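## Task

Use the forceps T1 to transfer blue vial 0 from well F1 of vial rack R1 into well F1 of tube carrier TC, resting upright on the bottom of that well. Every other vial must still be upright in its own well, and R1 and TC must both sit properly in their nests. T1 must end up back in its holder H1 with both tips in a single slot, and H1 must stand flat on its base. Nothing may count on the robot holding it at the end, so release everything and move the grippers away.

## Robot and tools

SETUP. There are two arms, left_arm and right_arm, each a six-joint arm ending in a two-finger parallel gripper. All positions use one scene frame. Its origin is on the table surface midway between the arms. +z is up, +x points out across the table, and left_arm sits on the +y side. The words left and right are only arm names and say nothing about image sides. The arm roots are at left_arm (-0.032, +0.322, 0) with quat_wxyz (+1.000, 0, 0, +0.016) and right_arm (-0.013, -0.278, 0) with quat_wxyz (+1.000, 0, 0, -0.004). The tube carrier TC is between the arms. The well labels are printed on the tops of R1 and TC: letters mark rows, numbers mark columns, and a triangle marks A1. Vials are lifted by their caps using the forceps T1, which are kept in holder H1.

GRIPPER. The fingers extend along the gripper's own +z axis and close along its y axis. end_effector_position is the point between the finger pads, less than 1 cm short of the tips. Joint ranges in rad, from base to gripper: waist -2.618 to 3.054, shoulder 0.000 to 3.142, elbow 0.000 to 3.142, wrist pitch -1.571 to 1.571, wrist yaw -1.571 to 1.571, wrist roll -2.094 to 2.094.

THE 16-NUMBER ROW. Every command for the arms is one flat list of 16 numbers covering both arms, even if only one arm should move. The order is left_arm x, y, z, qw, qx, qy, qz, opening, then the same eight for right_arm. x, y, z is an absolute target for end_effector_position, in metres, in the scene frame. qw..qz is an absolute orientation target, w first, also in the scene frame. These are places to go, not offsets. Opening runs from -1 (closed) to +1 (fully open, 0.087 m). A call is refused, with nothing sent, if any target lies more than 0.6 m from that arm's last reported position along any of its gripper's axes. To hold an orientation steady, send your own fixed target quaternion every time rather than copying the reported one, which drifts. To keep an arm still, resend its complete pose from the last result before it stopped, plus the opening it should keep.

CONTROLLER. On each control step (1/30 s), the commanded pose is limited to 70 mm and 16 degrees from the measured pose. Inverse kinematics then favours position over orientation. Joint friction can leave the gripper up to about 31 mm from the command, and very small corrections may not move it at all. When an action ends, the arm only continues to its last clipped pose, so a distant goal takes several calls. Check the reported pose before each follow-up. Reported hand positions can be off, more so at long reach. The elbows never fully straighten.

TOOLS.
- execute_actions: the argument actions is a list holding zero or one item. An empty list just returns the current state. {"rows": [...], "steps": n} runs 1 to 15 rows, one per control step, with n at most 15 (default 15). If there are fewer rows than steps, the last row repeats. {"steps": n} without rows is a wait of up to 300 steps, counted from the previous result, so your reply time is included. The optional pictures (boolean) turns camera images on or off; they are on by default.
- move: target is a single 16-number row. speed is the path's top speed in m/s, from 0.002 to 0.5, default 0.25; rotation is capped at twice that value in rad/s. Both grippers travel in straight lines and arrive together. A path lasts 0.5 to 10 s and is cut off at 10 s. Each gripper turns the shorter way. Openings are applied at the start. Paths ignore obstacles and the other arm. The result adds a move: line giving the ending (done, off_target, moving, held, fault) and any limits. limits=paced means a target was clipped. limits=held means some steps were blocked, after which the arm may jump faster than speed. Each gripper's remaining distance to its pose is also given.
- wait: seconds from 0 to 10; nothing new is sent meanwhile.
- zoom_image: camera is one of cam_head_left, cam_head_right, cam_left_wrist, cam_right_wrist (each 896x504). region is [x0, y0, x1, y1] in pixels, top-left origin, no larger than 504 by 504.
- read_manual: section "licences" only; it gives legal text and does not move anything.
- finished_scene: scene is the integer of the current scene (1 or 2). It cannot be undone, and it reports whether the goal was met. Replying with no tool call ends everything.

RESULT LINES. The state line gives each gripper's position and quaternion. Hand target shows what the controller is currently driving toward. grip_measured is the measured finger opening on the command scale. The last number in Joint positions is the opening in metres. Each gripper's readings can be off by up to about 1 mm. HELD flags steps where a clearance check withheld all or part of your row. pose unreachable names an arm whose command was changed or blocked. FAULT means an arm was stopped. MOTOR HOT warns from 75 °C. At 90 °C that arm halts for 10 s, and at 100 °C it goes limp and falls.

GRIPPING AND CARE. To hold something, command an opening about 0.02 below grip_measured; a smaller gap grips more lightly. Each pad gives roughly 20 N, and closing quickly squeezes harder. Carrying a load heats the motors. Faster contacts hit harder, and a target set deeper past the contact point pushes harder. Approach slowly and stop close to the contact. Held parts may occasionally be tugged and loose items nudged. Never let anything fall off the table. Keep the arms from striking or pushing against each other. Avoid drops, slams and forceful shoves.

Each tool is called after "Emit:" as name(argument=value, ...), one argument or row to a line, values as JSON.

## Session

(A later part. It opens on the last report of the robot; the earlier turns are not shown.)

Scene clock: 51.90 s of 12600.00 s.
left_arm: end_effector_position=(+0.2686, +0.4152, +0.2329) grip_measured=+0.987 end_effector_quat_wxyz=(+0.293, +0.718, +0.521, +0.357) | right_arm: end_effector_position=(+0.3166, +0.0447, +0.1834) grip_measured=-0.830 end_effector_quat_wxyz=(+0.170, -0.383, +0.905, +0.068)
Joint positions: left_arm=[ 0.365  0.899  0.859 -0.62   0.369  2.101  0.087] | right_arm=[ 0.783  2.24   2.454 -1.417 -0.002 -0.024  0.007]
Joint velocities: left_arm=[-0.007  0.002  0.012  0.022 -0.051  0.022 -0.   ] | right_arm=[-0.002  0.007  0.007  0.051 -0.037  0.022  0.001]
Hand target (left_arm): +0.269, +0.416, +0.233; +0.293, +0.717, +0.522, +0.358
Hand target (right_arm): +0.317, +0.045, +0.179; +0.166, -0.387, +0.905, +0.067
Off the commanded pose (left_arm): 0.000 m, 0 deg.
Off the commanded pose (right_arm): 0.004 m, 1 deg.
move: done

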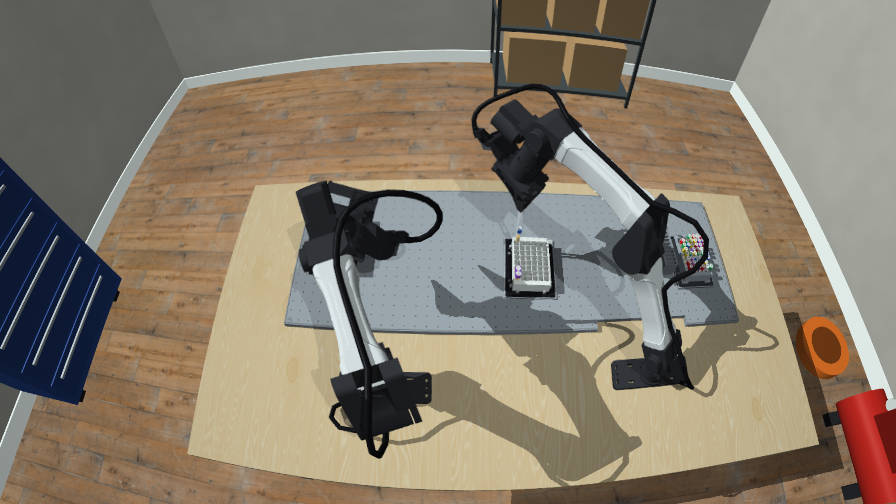

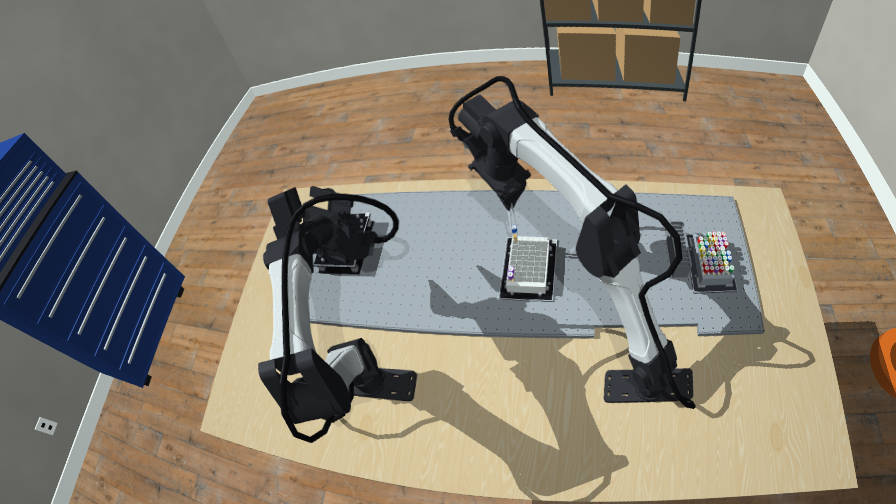

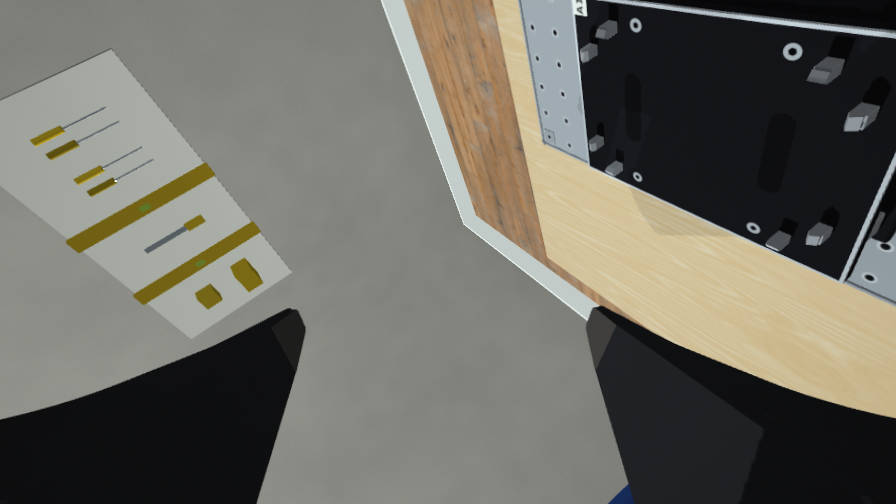

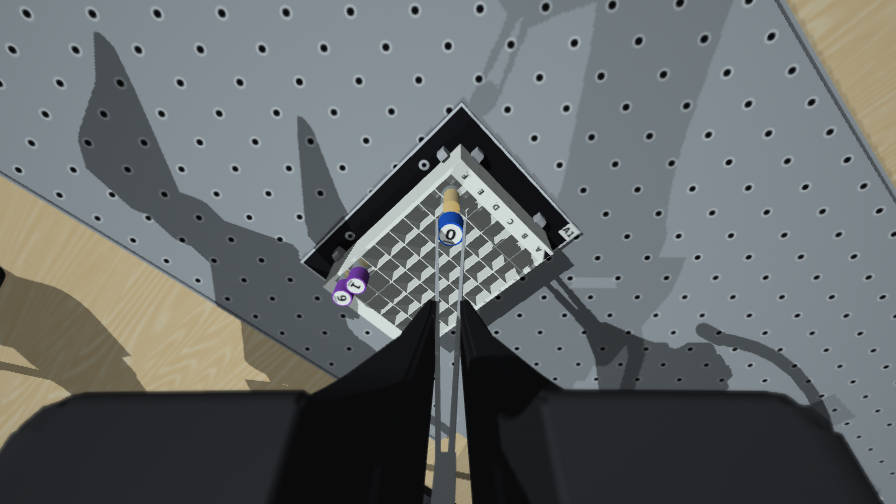

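Emit:
move(
  target=[0.2685,0.4156,0.2328,0.293,0.717,0.522,0.358,1,0.3208,0.0489,0.1845,0.1815,-0.382,0.903,0.073,-0.838],
  speed=0.01,
)

Emit:
zoom_image(
  camera="cam_right_wrist",
  region=[350,110,550,290],
)

Scene clock: 54.73 s of 12600.00 s.
left_arm: end_effector_position=(+0.2686, +0.4152, +0.2329) grip_measured=+0.987 end_effector_quat_wxyz=(+0.293, +0.718, +0.521, +0.357) | right_arm: end_effector_position=(+0.3184, +0.0464, +0.1840) grip_measured=-0.830 end_effector_quat_wxyz=(+0.174, -0.383, +0.904, +0.070)
Joint positions: left_arm=[ 0.365  0.899  0.859 -0.62   0.369  2.101  0.087] | right_arm=[ 0.783  2.24   2.454 -1.407 -0.002 -0.025  0.007]
Joint velocities: left_arm=[ 0.007  0.007 -0.032 -0.051  0.037  0.022 -0.   ] | right_arm=[ 0.002 -0.017 -0.027 -0.081  0.022  0.007 -0.001]
Hand target (left_arm): +0.269, +0.416, +0.233; +0.293, +0.717, +0.522, +0.358
Hand target (right_arm): +0.321, +0.049, +0.185; +0.181, -0.382, +0.903, +0.073
Off the commanded pose (left_arm): 0.000 m, 0 deg.
Off the commanded pose (right_arm): 0.003 m, 1 deg.
move: done

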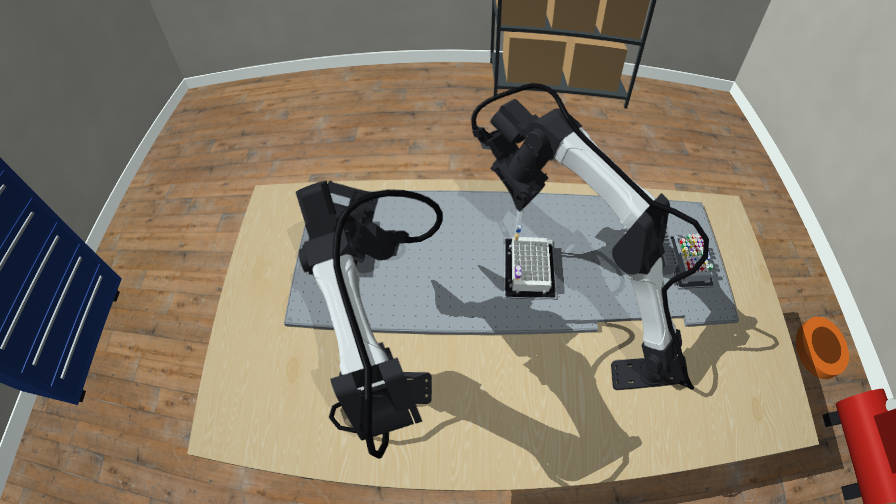

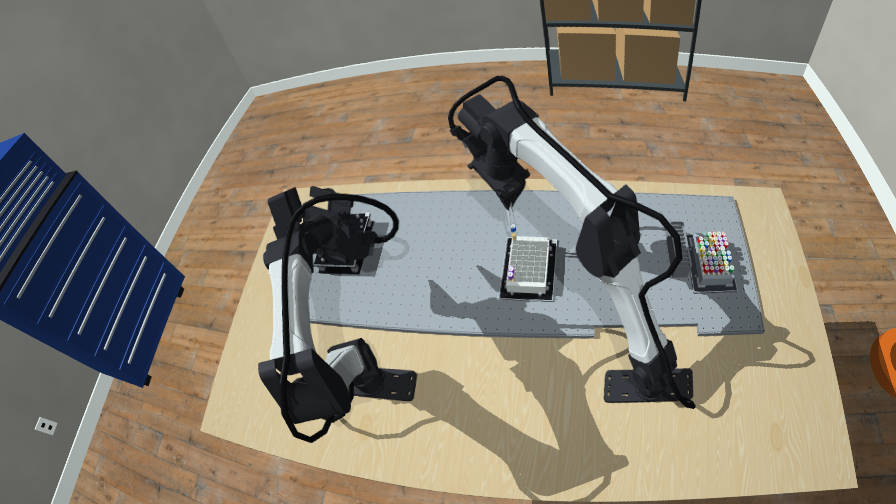

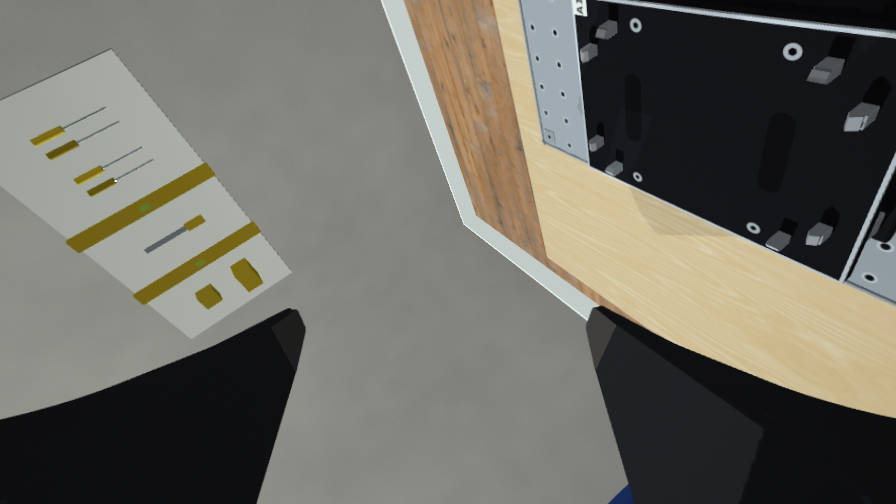

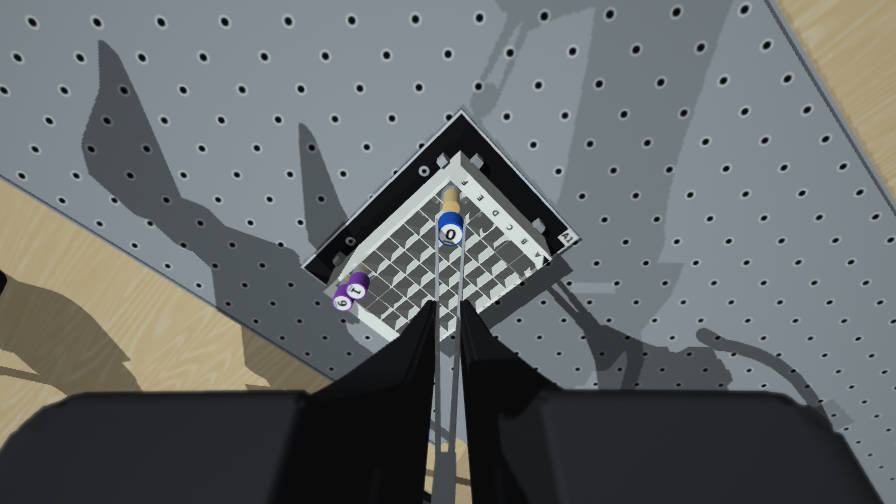

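Region (350, 110, 550, 290) of cam_right_wrist's 896x504 image, scaled by 2.520, with more detail than that image has; it fills the top 454 rows of this view, and the rest is white.

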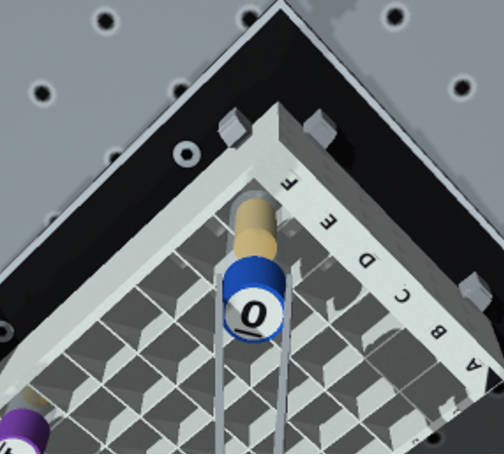

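Emit:
move(
  target=[0.2685,0.4156,0.2328,0.293,0.717,0.522,0.358,1,0.3156,0.0436,0.183,0.1666,-0.3835,0.9055,0.067,-0.838],
  speed=0.008,
)

Emit:
zoom_image(
  camera="cam_head_right",
  region=[495,220,535,255],
)

Emit:
zoom_image(
  camera="cam_head_left",
  region=[500,220,540,255],
)

Scene clock: 56.90 s of 12600.00 s.
left_arm: end_effector_position=(+0.2686, +0.4152, +0.2329) grip_measured=+0.987 end_effector_quat_wxyz=(+0.293, +0.718, +0.521, +0.357) | right_arm: end_effector_position=(+0.3179, +0.0459, +0.1838) grip_measured=-0.830 end_effector_quat_wxyz=(+0.173, -0.383, +0.905, +0.069)
Joint positions: left_arm=[ 0.365  0.899  0.859 -0.62   0.369  2.101  0.087] | right_arm=[ 0.783  2.24   2.454 -1.41  -0.002 -0.025  0.007]
Joint velocities: left_arm=[ 0.002 -0.022  0.007 -0.022  0.022 -0.007  0.   ] | right_arm=[-0.002  0.002  0.002  0.037  0.007  0.007 -0.   ]
Hand target (left_arm): +0.269, +0.416, +0.233; +0.293, +0.717, +0.522, +0.358
Hand target (right_arm): +0.316, +0.044, +0.183; +0.167, -0.384, +0.906, +0.067
Off the commanded pose (left_arm): 0.000 m, 0 deg.
Off the commanded pose (right_arm): 0.003 m, 1 deg.
move: done

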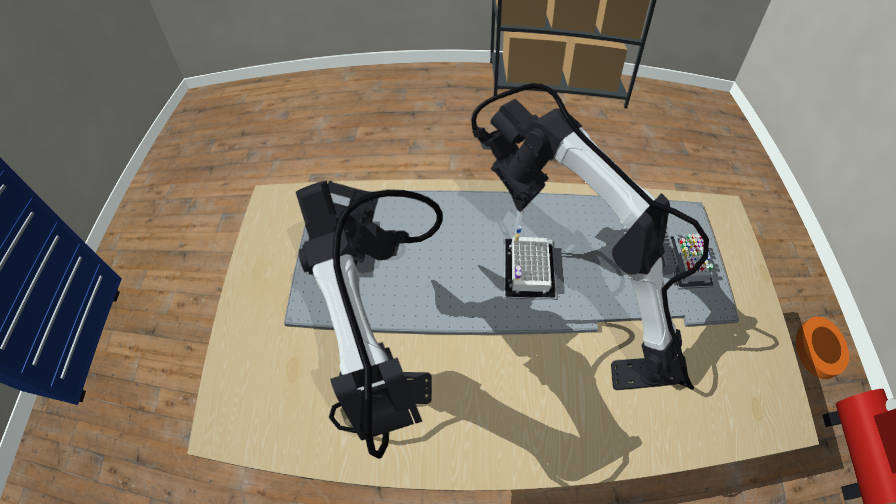

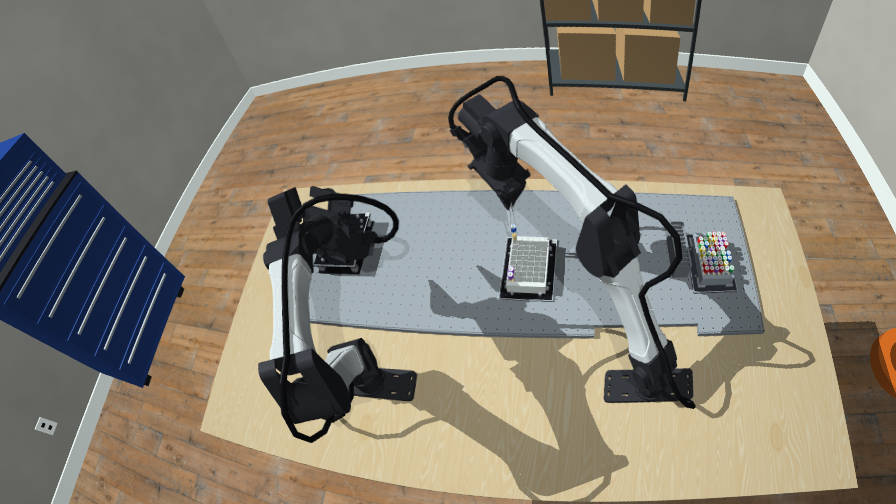

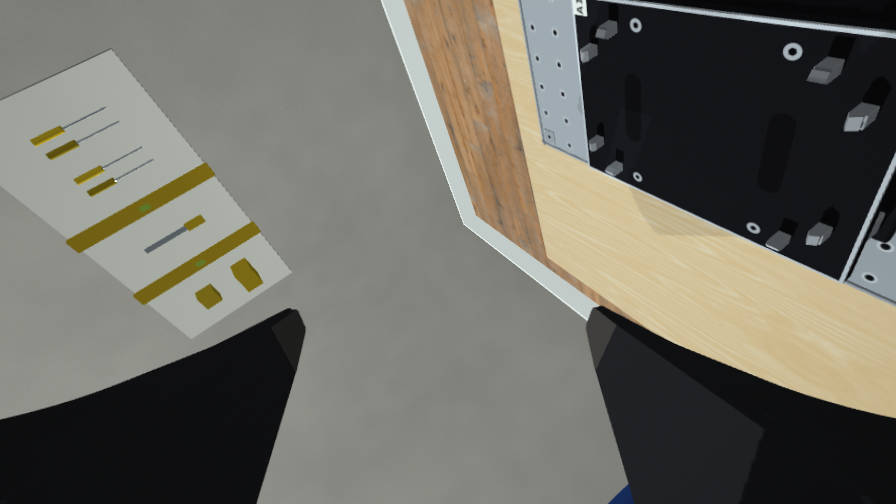

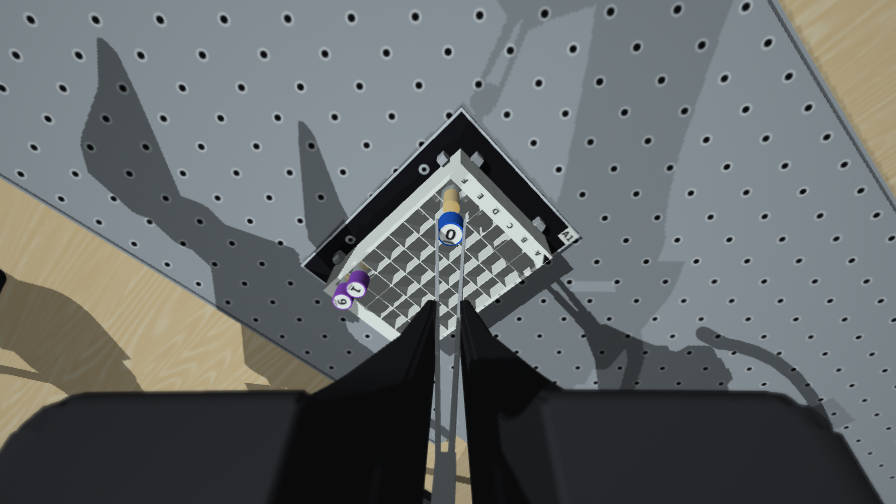

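Region (495, 220, 535, 255) of cam_head_right's 896x504 image, scaled by 12.600, with more detail than that image has; it fills the top 441 rows of this view, and the rest is white.

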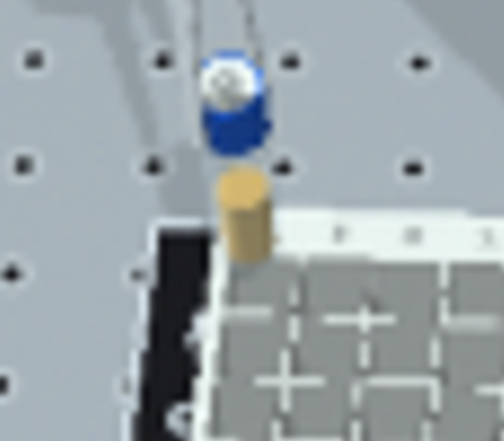

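Region (500, 220, 540, 255) of cam_head_left's 896x504 image, scaled by 12.600, with more detail than that image has; it fills the top 441 rows of this view, and the rest is white.

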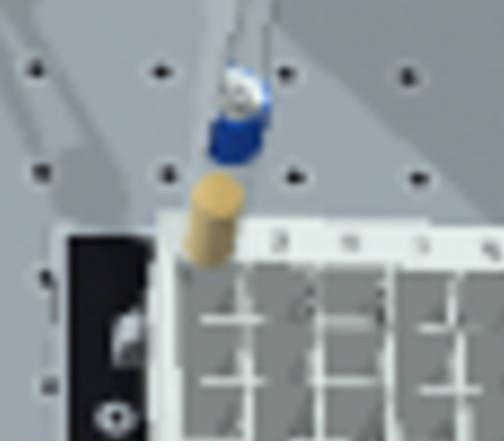

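Emit:
move(
  target=[0.2685,0.4156,0.2328,0.293,0.717,0.522,0.358,1,0.3162,0.0442,0.172,0.1535,-0.3845,0.9085,0.061,-0.838],
  speed=0.01,
)

Emit:
zoom_image(
  camera="cam_right_wrist",
  region=[350,110,550,290],
)

Emit:
zoom_image(
  camera="cam_head_right",
  region=[495,220,535,255],
)

Emit:
zoom_image(
  camera="cam_head_left",
  region=[500,220,540,255],
)

Scene clock: 61.20 s of 12600.00 s.
left_arm: end_effector_position=(+0.2686, +0.4152, +0.2329) grip_measured=+0.987 end_effector_quat_wxyz=(+0.293, +0.718, +0.521, +0.357) | right_arm: end_effector_position=(+0.3174, +0.0454, +0.1765) grip_measured=-0.830 end_effector_quat_wxyz=(+0.163, -0.384, +0.907, +0.065)
Joint positions: left_arm=[ 0.365  0.899  0.859 -0.62   0.369  2.101  0.087] | right_arm=[ 0.783  2.255  2.454 -1.417 -0.002 -0.025  0.007]
Joint velocities: left_arm=[-0.017 -0.007 -0.012  0.022 -0.037  0.007 -0.   ] | right_arm=[ 0.017  0.022 -0.017 -0.037 -0.022  0.066 -0.   ]
Hand target (left_arm): +0.269, +0.416, +0.233; +0.293, +0.717, +0.522, +0.358
Hand target (right_arm): +0.316, +0.044, +0.172; +0.154, -0.385, +0.908, +0.061
Off the commanded pose (left_arm): 0.000 m, 0 deg.
Off the commanded pose (right_arm): 0.005 m, 1 deg.
move: done

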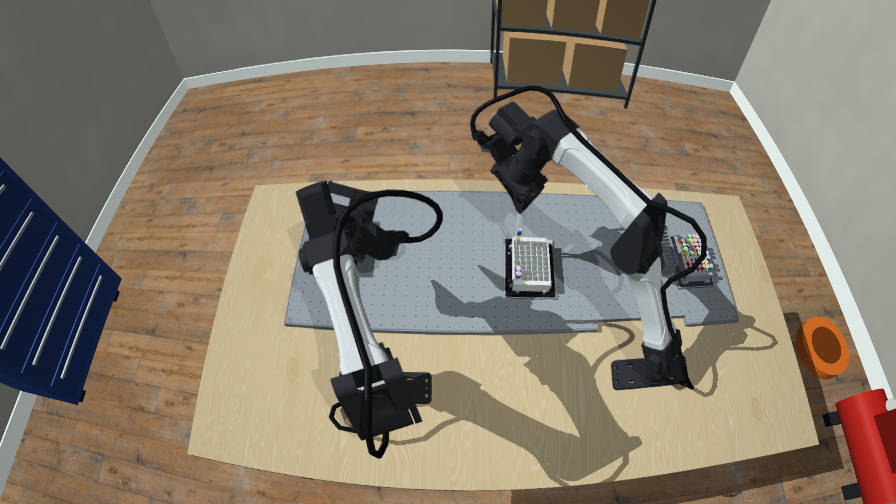

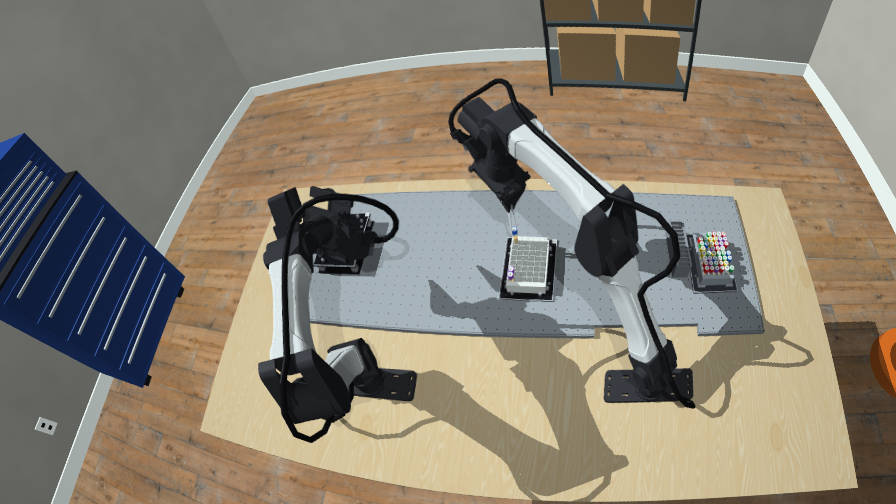

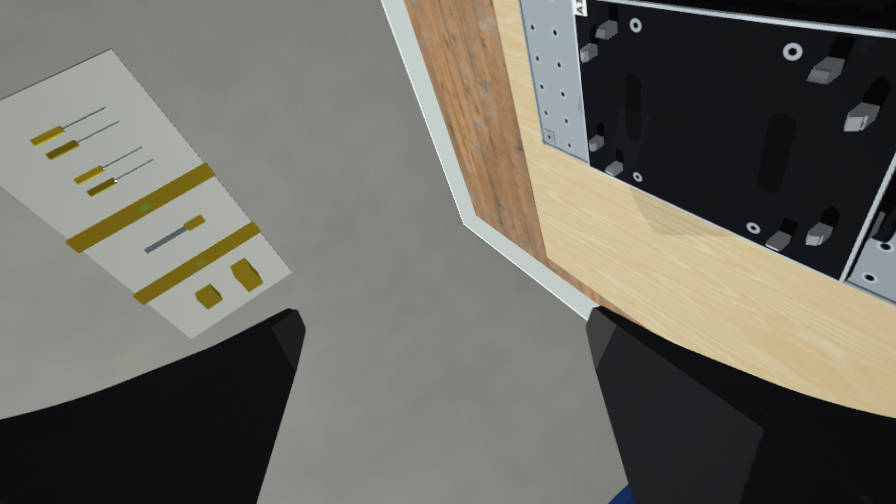

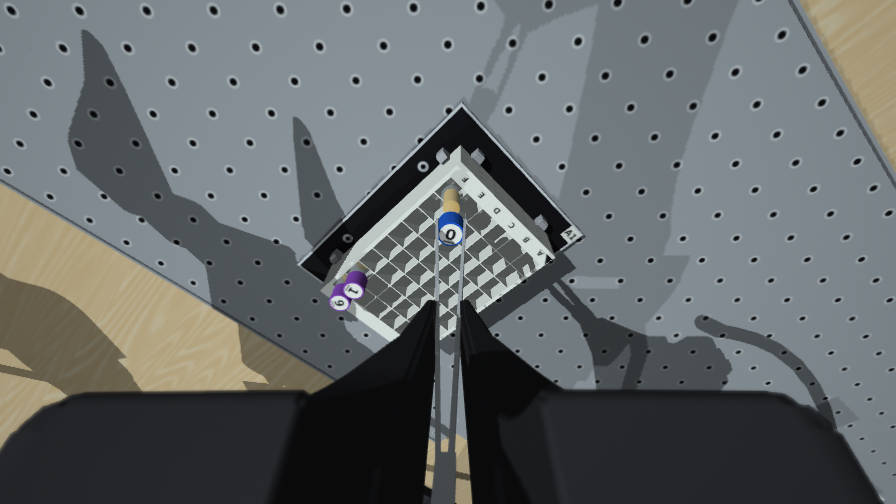

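Region (350, 110, 550, 290) of cam_right_wrist's 896x504 image, scaled by 2.520, with more detail than that image has; it fills the top 454 rows of this view, and the rest is white.

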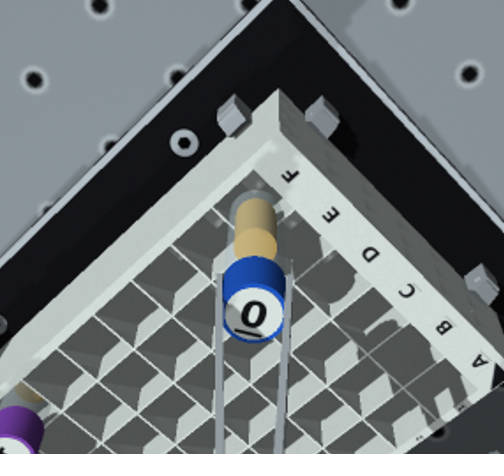

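Region (495, 220, 535, 255) of cam_head_right's 896x504 image, scaled by 12.600, with more detail than that image has; it fills the top 441 rows of this view, and the rest is white.

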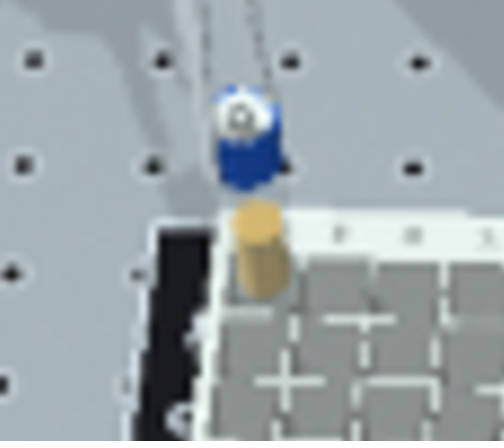

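Region (500, 220, 540, 255) of cam_head_left's 896x504 image, scaled by 12.600, with more detail than that image has; it fills the top 441 rows of this view, and the rest is white.

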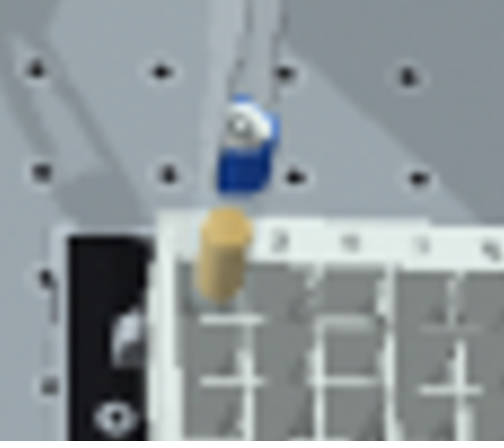

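Emit:
move(
  target=[0.2685,0.4156,0.2328,0.293,0.717,0.522,0.358,1,0.3207,0.0487,0.1774,0.1718,-0.3833,0.9055,0.0686,-0.838],
  speed=0.008,
)

Emit:
zoom_image(
  camera="cam_right_wrist",
  region=[400,150,500,240],
)

Scene clock: 63.77 s of 12600.00 s.
left_arm: end_effector_position=(+0.2686, +0.4152, +0.2329) grip_measured=+0.987 end_effector_quat_wxyz=(+0.293, +0.718, +0.521, +0.357) | right_arm: end_effector_position=(+0.3177, +0.0457, +0.1766) grip_measured=-0.830 end_effector_quat_wxyz=(+0.163, -0.384, +0.906, +0.066)
Joint positions: left_arm=[ 0.365  0.899  0.859 -0.62   0.369  2.101  0.087] | right_arm=[ 0.783  2.255  2.454 -1.415 -0.002 -0.025  0.007]
Joint velocities: left_arm=[ 0.007 -0.012 -0.017 -0.007  0.007  0.022 -0.001] | right_arm=[ 0.007 -0.012 -0.007  0.125  0.081 -0.022  0.001]
Hand target (left_arm): +0.269, +0.416, +0.233; +0.293, +0.717, +0.522, +0.358
Hand target (right_arm): +0.321, +0.049, +0.178; +0.171, -0.383, +0.905, +0.068
Off the commanded pose (left_arm): 0.000 m, 0 deg.
Off the commanded pose (right_arm): 0.004 m, 1 deg.
move: done

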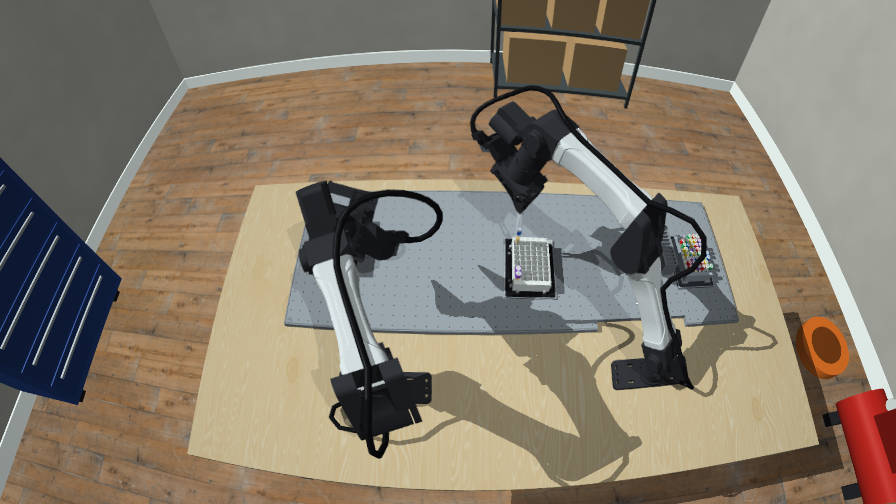

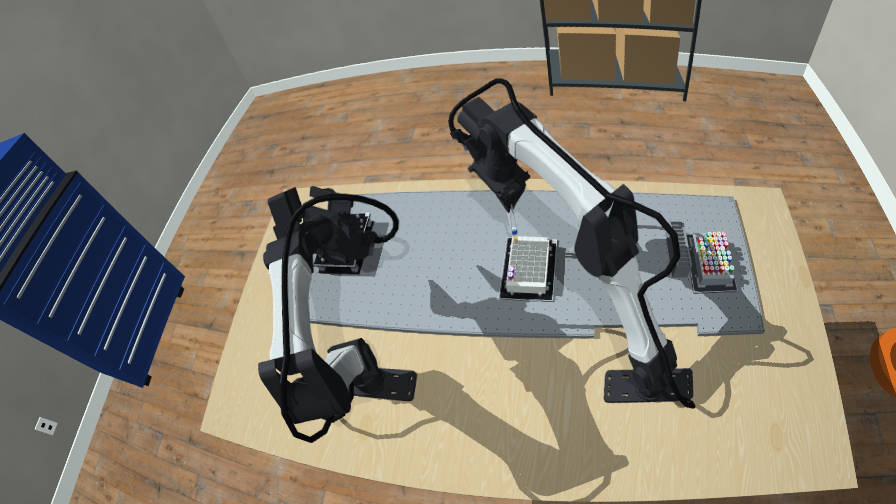

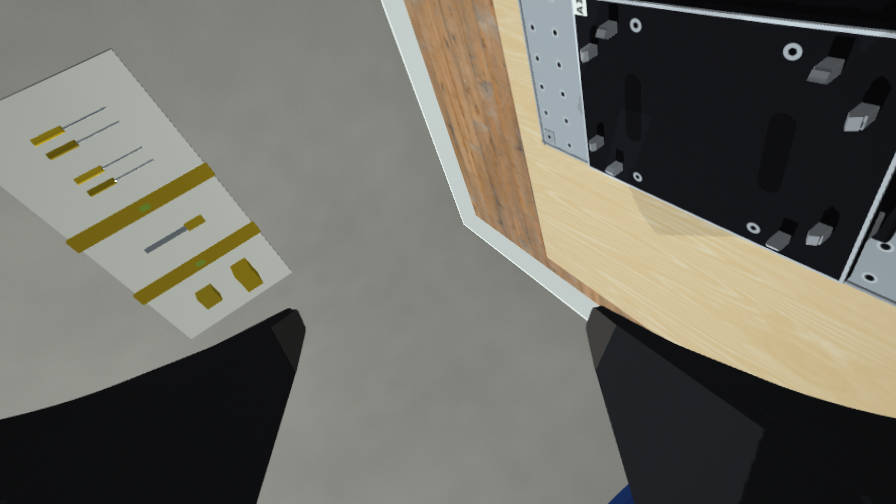

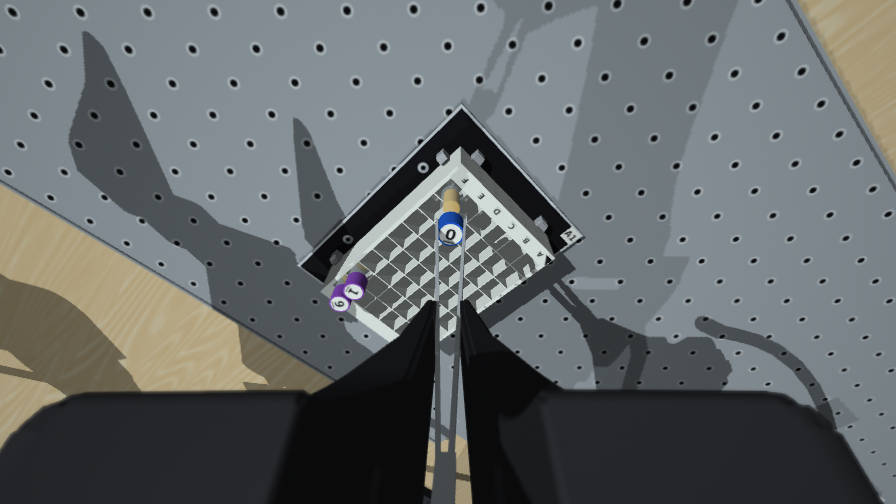

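Region (400, 150, 500, 240) of cam_right_wrist's 896x504 image, scaled by 5.040, with more detail than that image has; it fills the top 454 rows of this view, and the rest is white.

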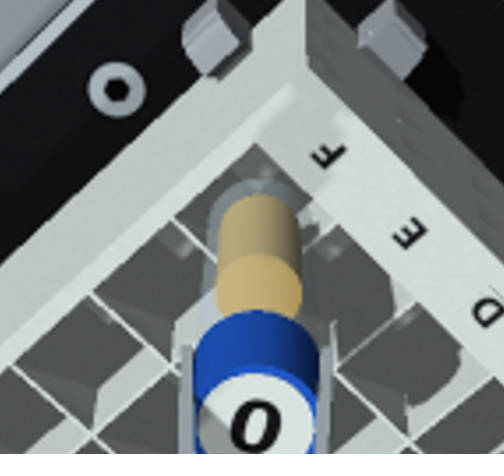

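Emit:
move(
  target=[0.2685,0.4156,0.2328,0.293,0.717,0.522,0.358,1,0.3209,0.0499,0.1775,0.1725,-0.3755,0.908,0.0715,-0.838],
  speed=0.008,
)

Emit:
zoom_image(
  camera="cam_right_wrist",
  region=[400,150,500,240],
)

Scene clock: 66.73 s of 12600.00 s.
left_arm: end_effector_position=(+0.2686, +0.4152, +0.2329) grip_measured=+0.987 end_effector_quat_wxyz=(+0.293, +0.718, +0.521, +0.357) | right_arm: end_effector_position=(+0.3181, +0.0466, +0.1768) grip_measured=-0.830 end_effector_quat_wxyz=(+0.165, -0.379, +0.908, +0.067)
Joint positions: left_arm=[ 0.365  0.899  0.859 -0.62   0.369  2.101  0.087] | right_arm=[ 0.783  2.255  2.454 -1.412 -0.002 -0.015  0.007]
Joint velocities: left_arm=[-0.007 -0.007 -0.002  0.007 -0.051  0.022  0.   ] | right_arm=[-0.002  0.002 -0.017 -0.037 -0.051 -0.007  0.   ]
Hand target (left_arm): +0.269, +0.416, +0.233; +0.293, +0.717, +0.522, +0.358
Hand target (right_arm): +0.321, +0.050, +0.178; +0.172, -0.375, +0.908, +0.071
Off the commanded pose (left_arm): 0.000 m, 0 deg.
Off the commanded pose (right_arm): 0.004 m, 1 deg.
move: done

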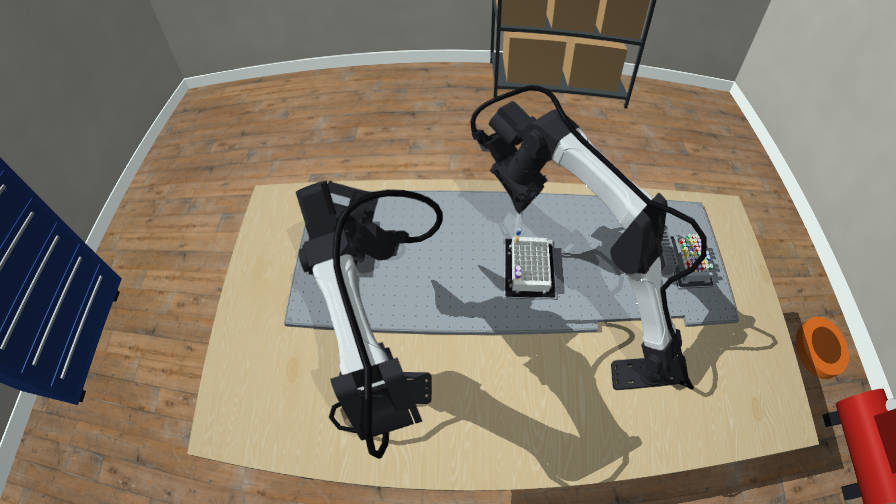

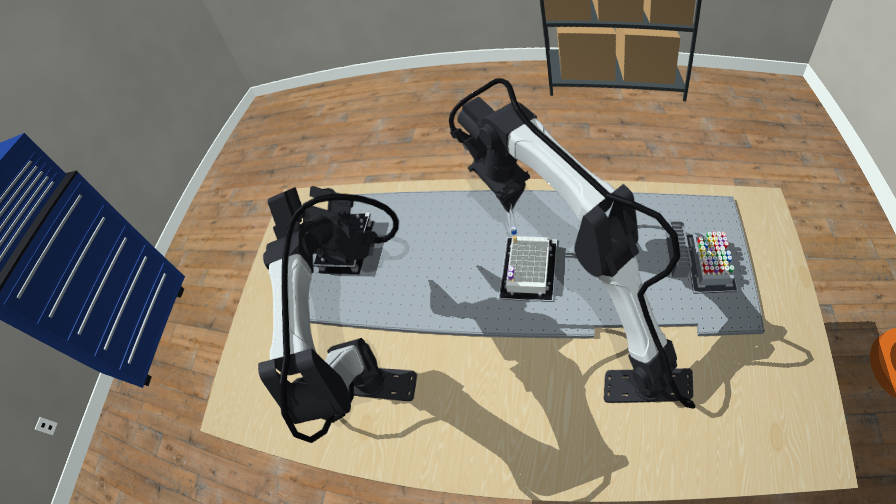

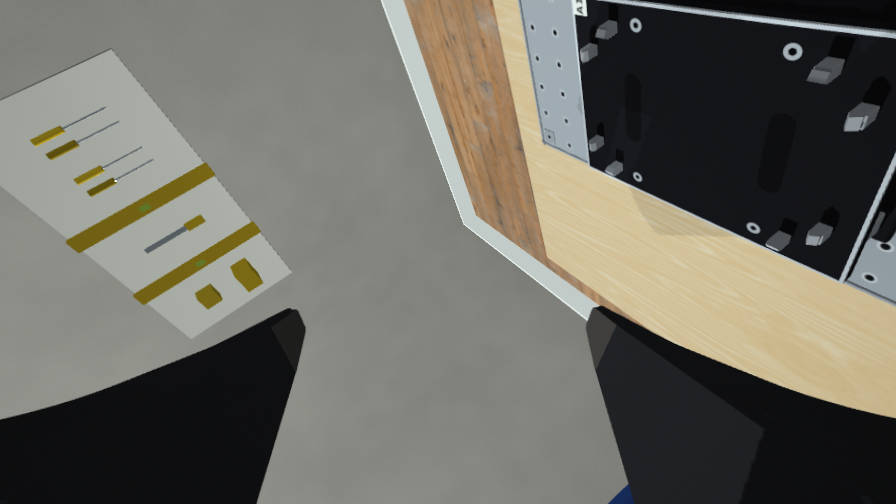

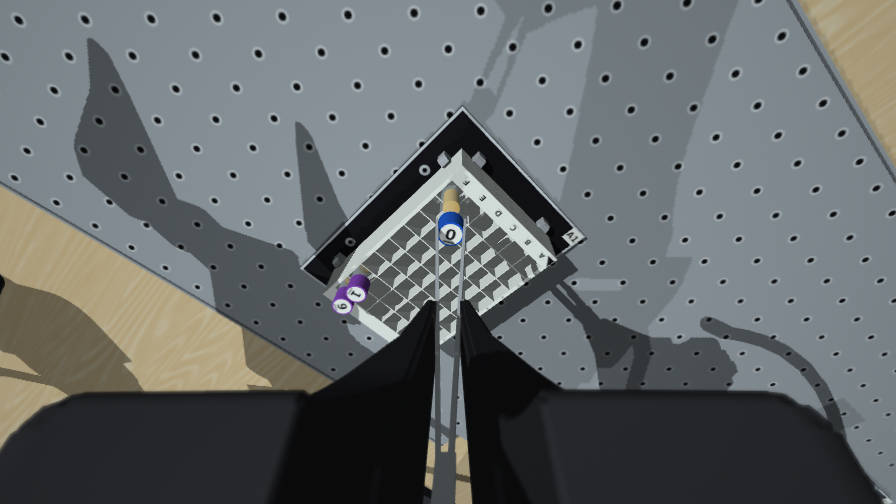

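Region (400, 150, 500, 240) of cam_right_wrist's 896x504 image, scaled by 5.040, with more detail than that image has; it fills the top 454 rows of this view, and the rest is white.

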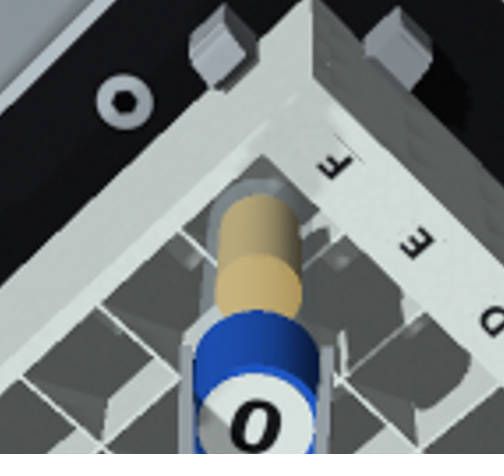

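Centred. Shoulder step.

Emit:
move(
  target=[0.2685,0.4156,0.2328,0.293,0.717,0.522,0.358,1,0.3195,0.048,0.162,0.1495,-0.380,0.9105,0.0605,-0.838],
  speed=0.01,
)

Emit:
zoom_image(
  camera="cam_right_wrist",
  region=[400,150,500,240],
)

Scene clock: 69.37 s of 12600.00 s.
left_arm: end_effector_position=(+0.2686, +0.4152, +0.2329) grip_measured=+0.987 end_effector_quat_wxyz=(+0.293, +0.718, +0.521, +0.357) | right_arm: end_effector_position=(+0.3192, +0.0478, +0.1655) grip_measured=-0.830 end_effector_quat_wxyz=(+0.153, -0.380, +0.910, +0.063)
Joint positions: left_arm=[ 0.365  0.899  0.859 -0.62   0.369  2.101  0.087] | right_arm=[ 0.783  2.281  2.454 -1.411 -0.002 -0.015  0.007]
Joint velocities: left_arm=[-0.007 -0.002 -0.022  0.095  0.066 -0.037 -0.001] | right_arm=[ 0.002  0.002 -0.022  0.022 -0.007 -0.007  0.001]
Hand target (left_arm): +0.269, +0.416, +0.233; +0.293, +0.717, +0.522, +0.358
Hand target (right_arm): +0.320, +0.048, +0.162; +0.150, -0.380, +0.911, +0.061
Off the commanded pose (left_arm): 0.000 m, 0 deg.
Off the commanded pose (right_arm): 0.003 m, 0 deg.
move: done

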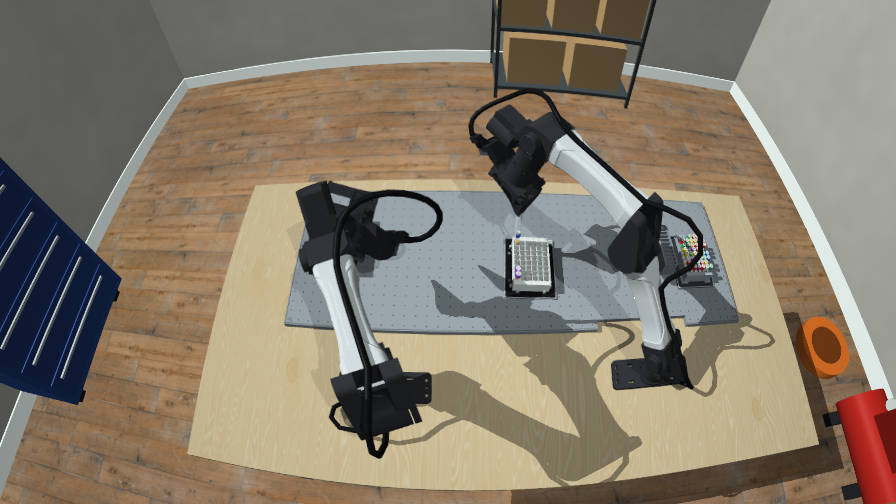

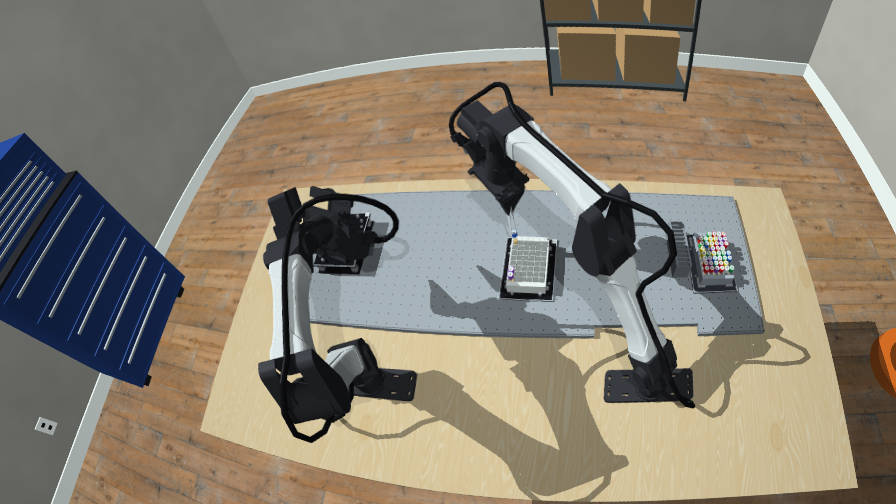

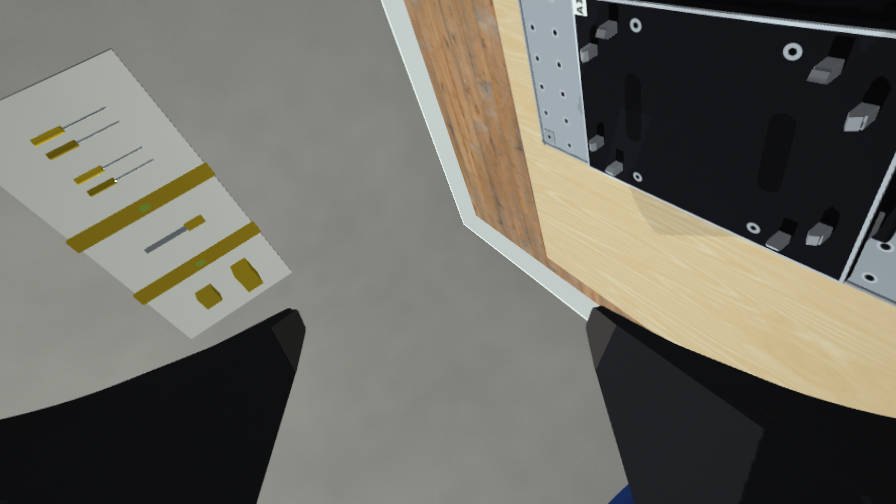

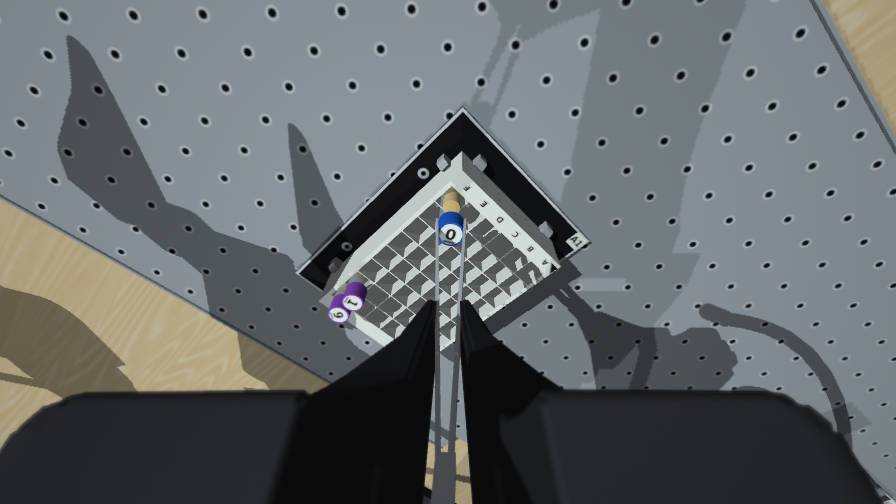

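Region (400, 150, 500, 240) of cam_right_wrist's 896x504 image, scaled by 5.040, with more detail than that image has; it fills the top 454 rows of this view, and the rest is white.

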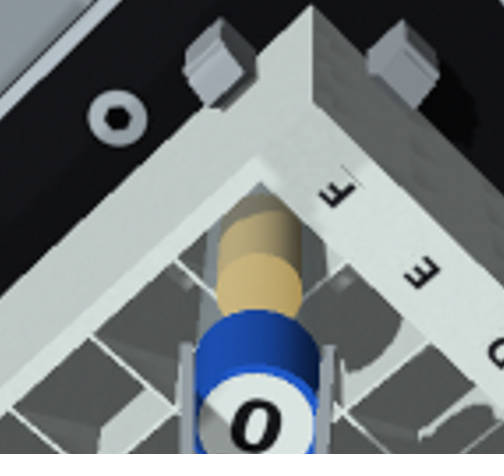

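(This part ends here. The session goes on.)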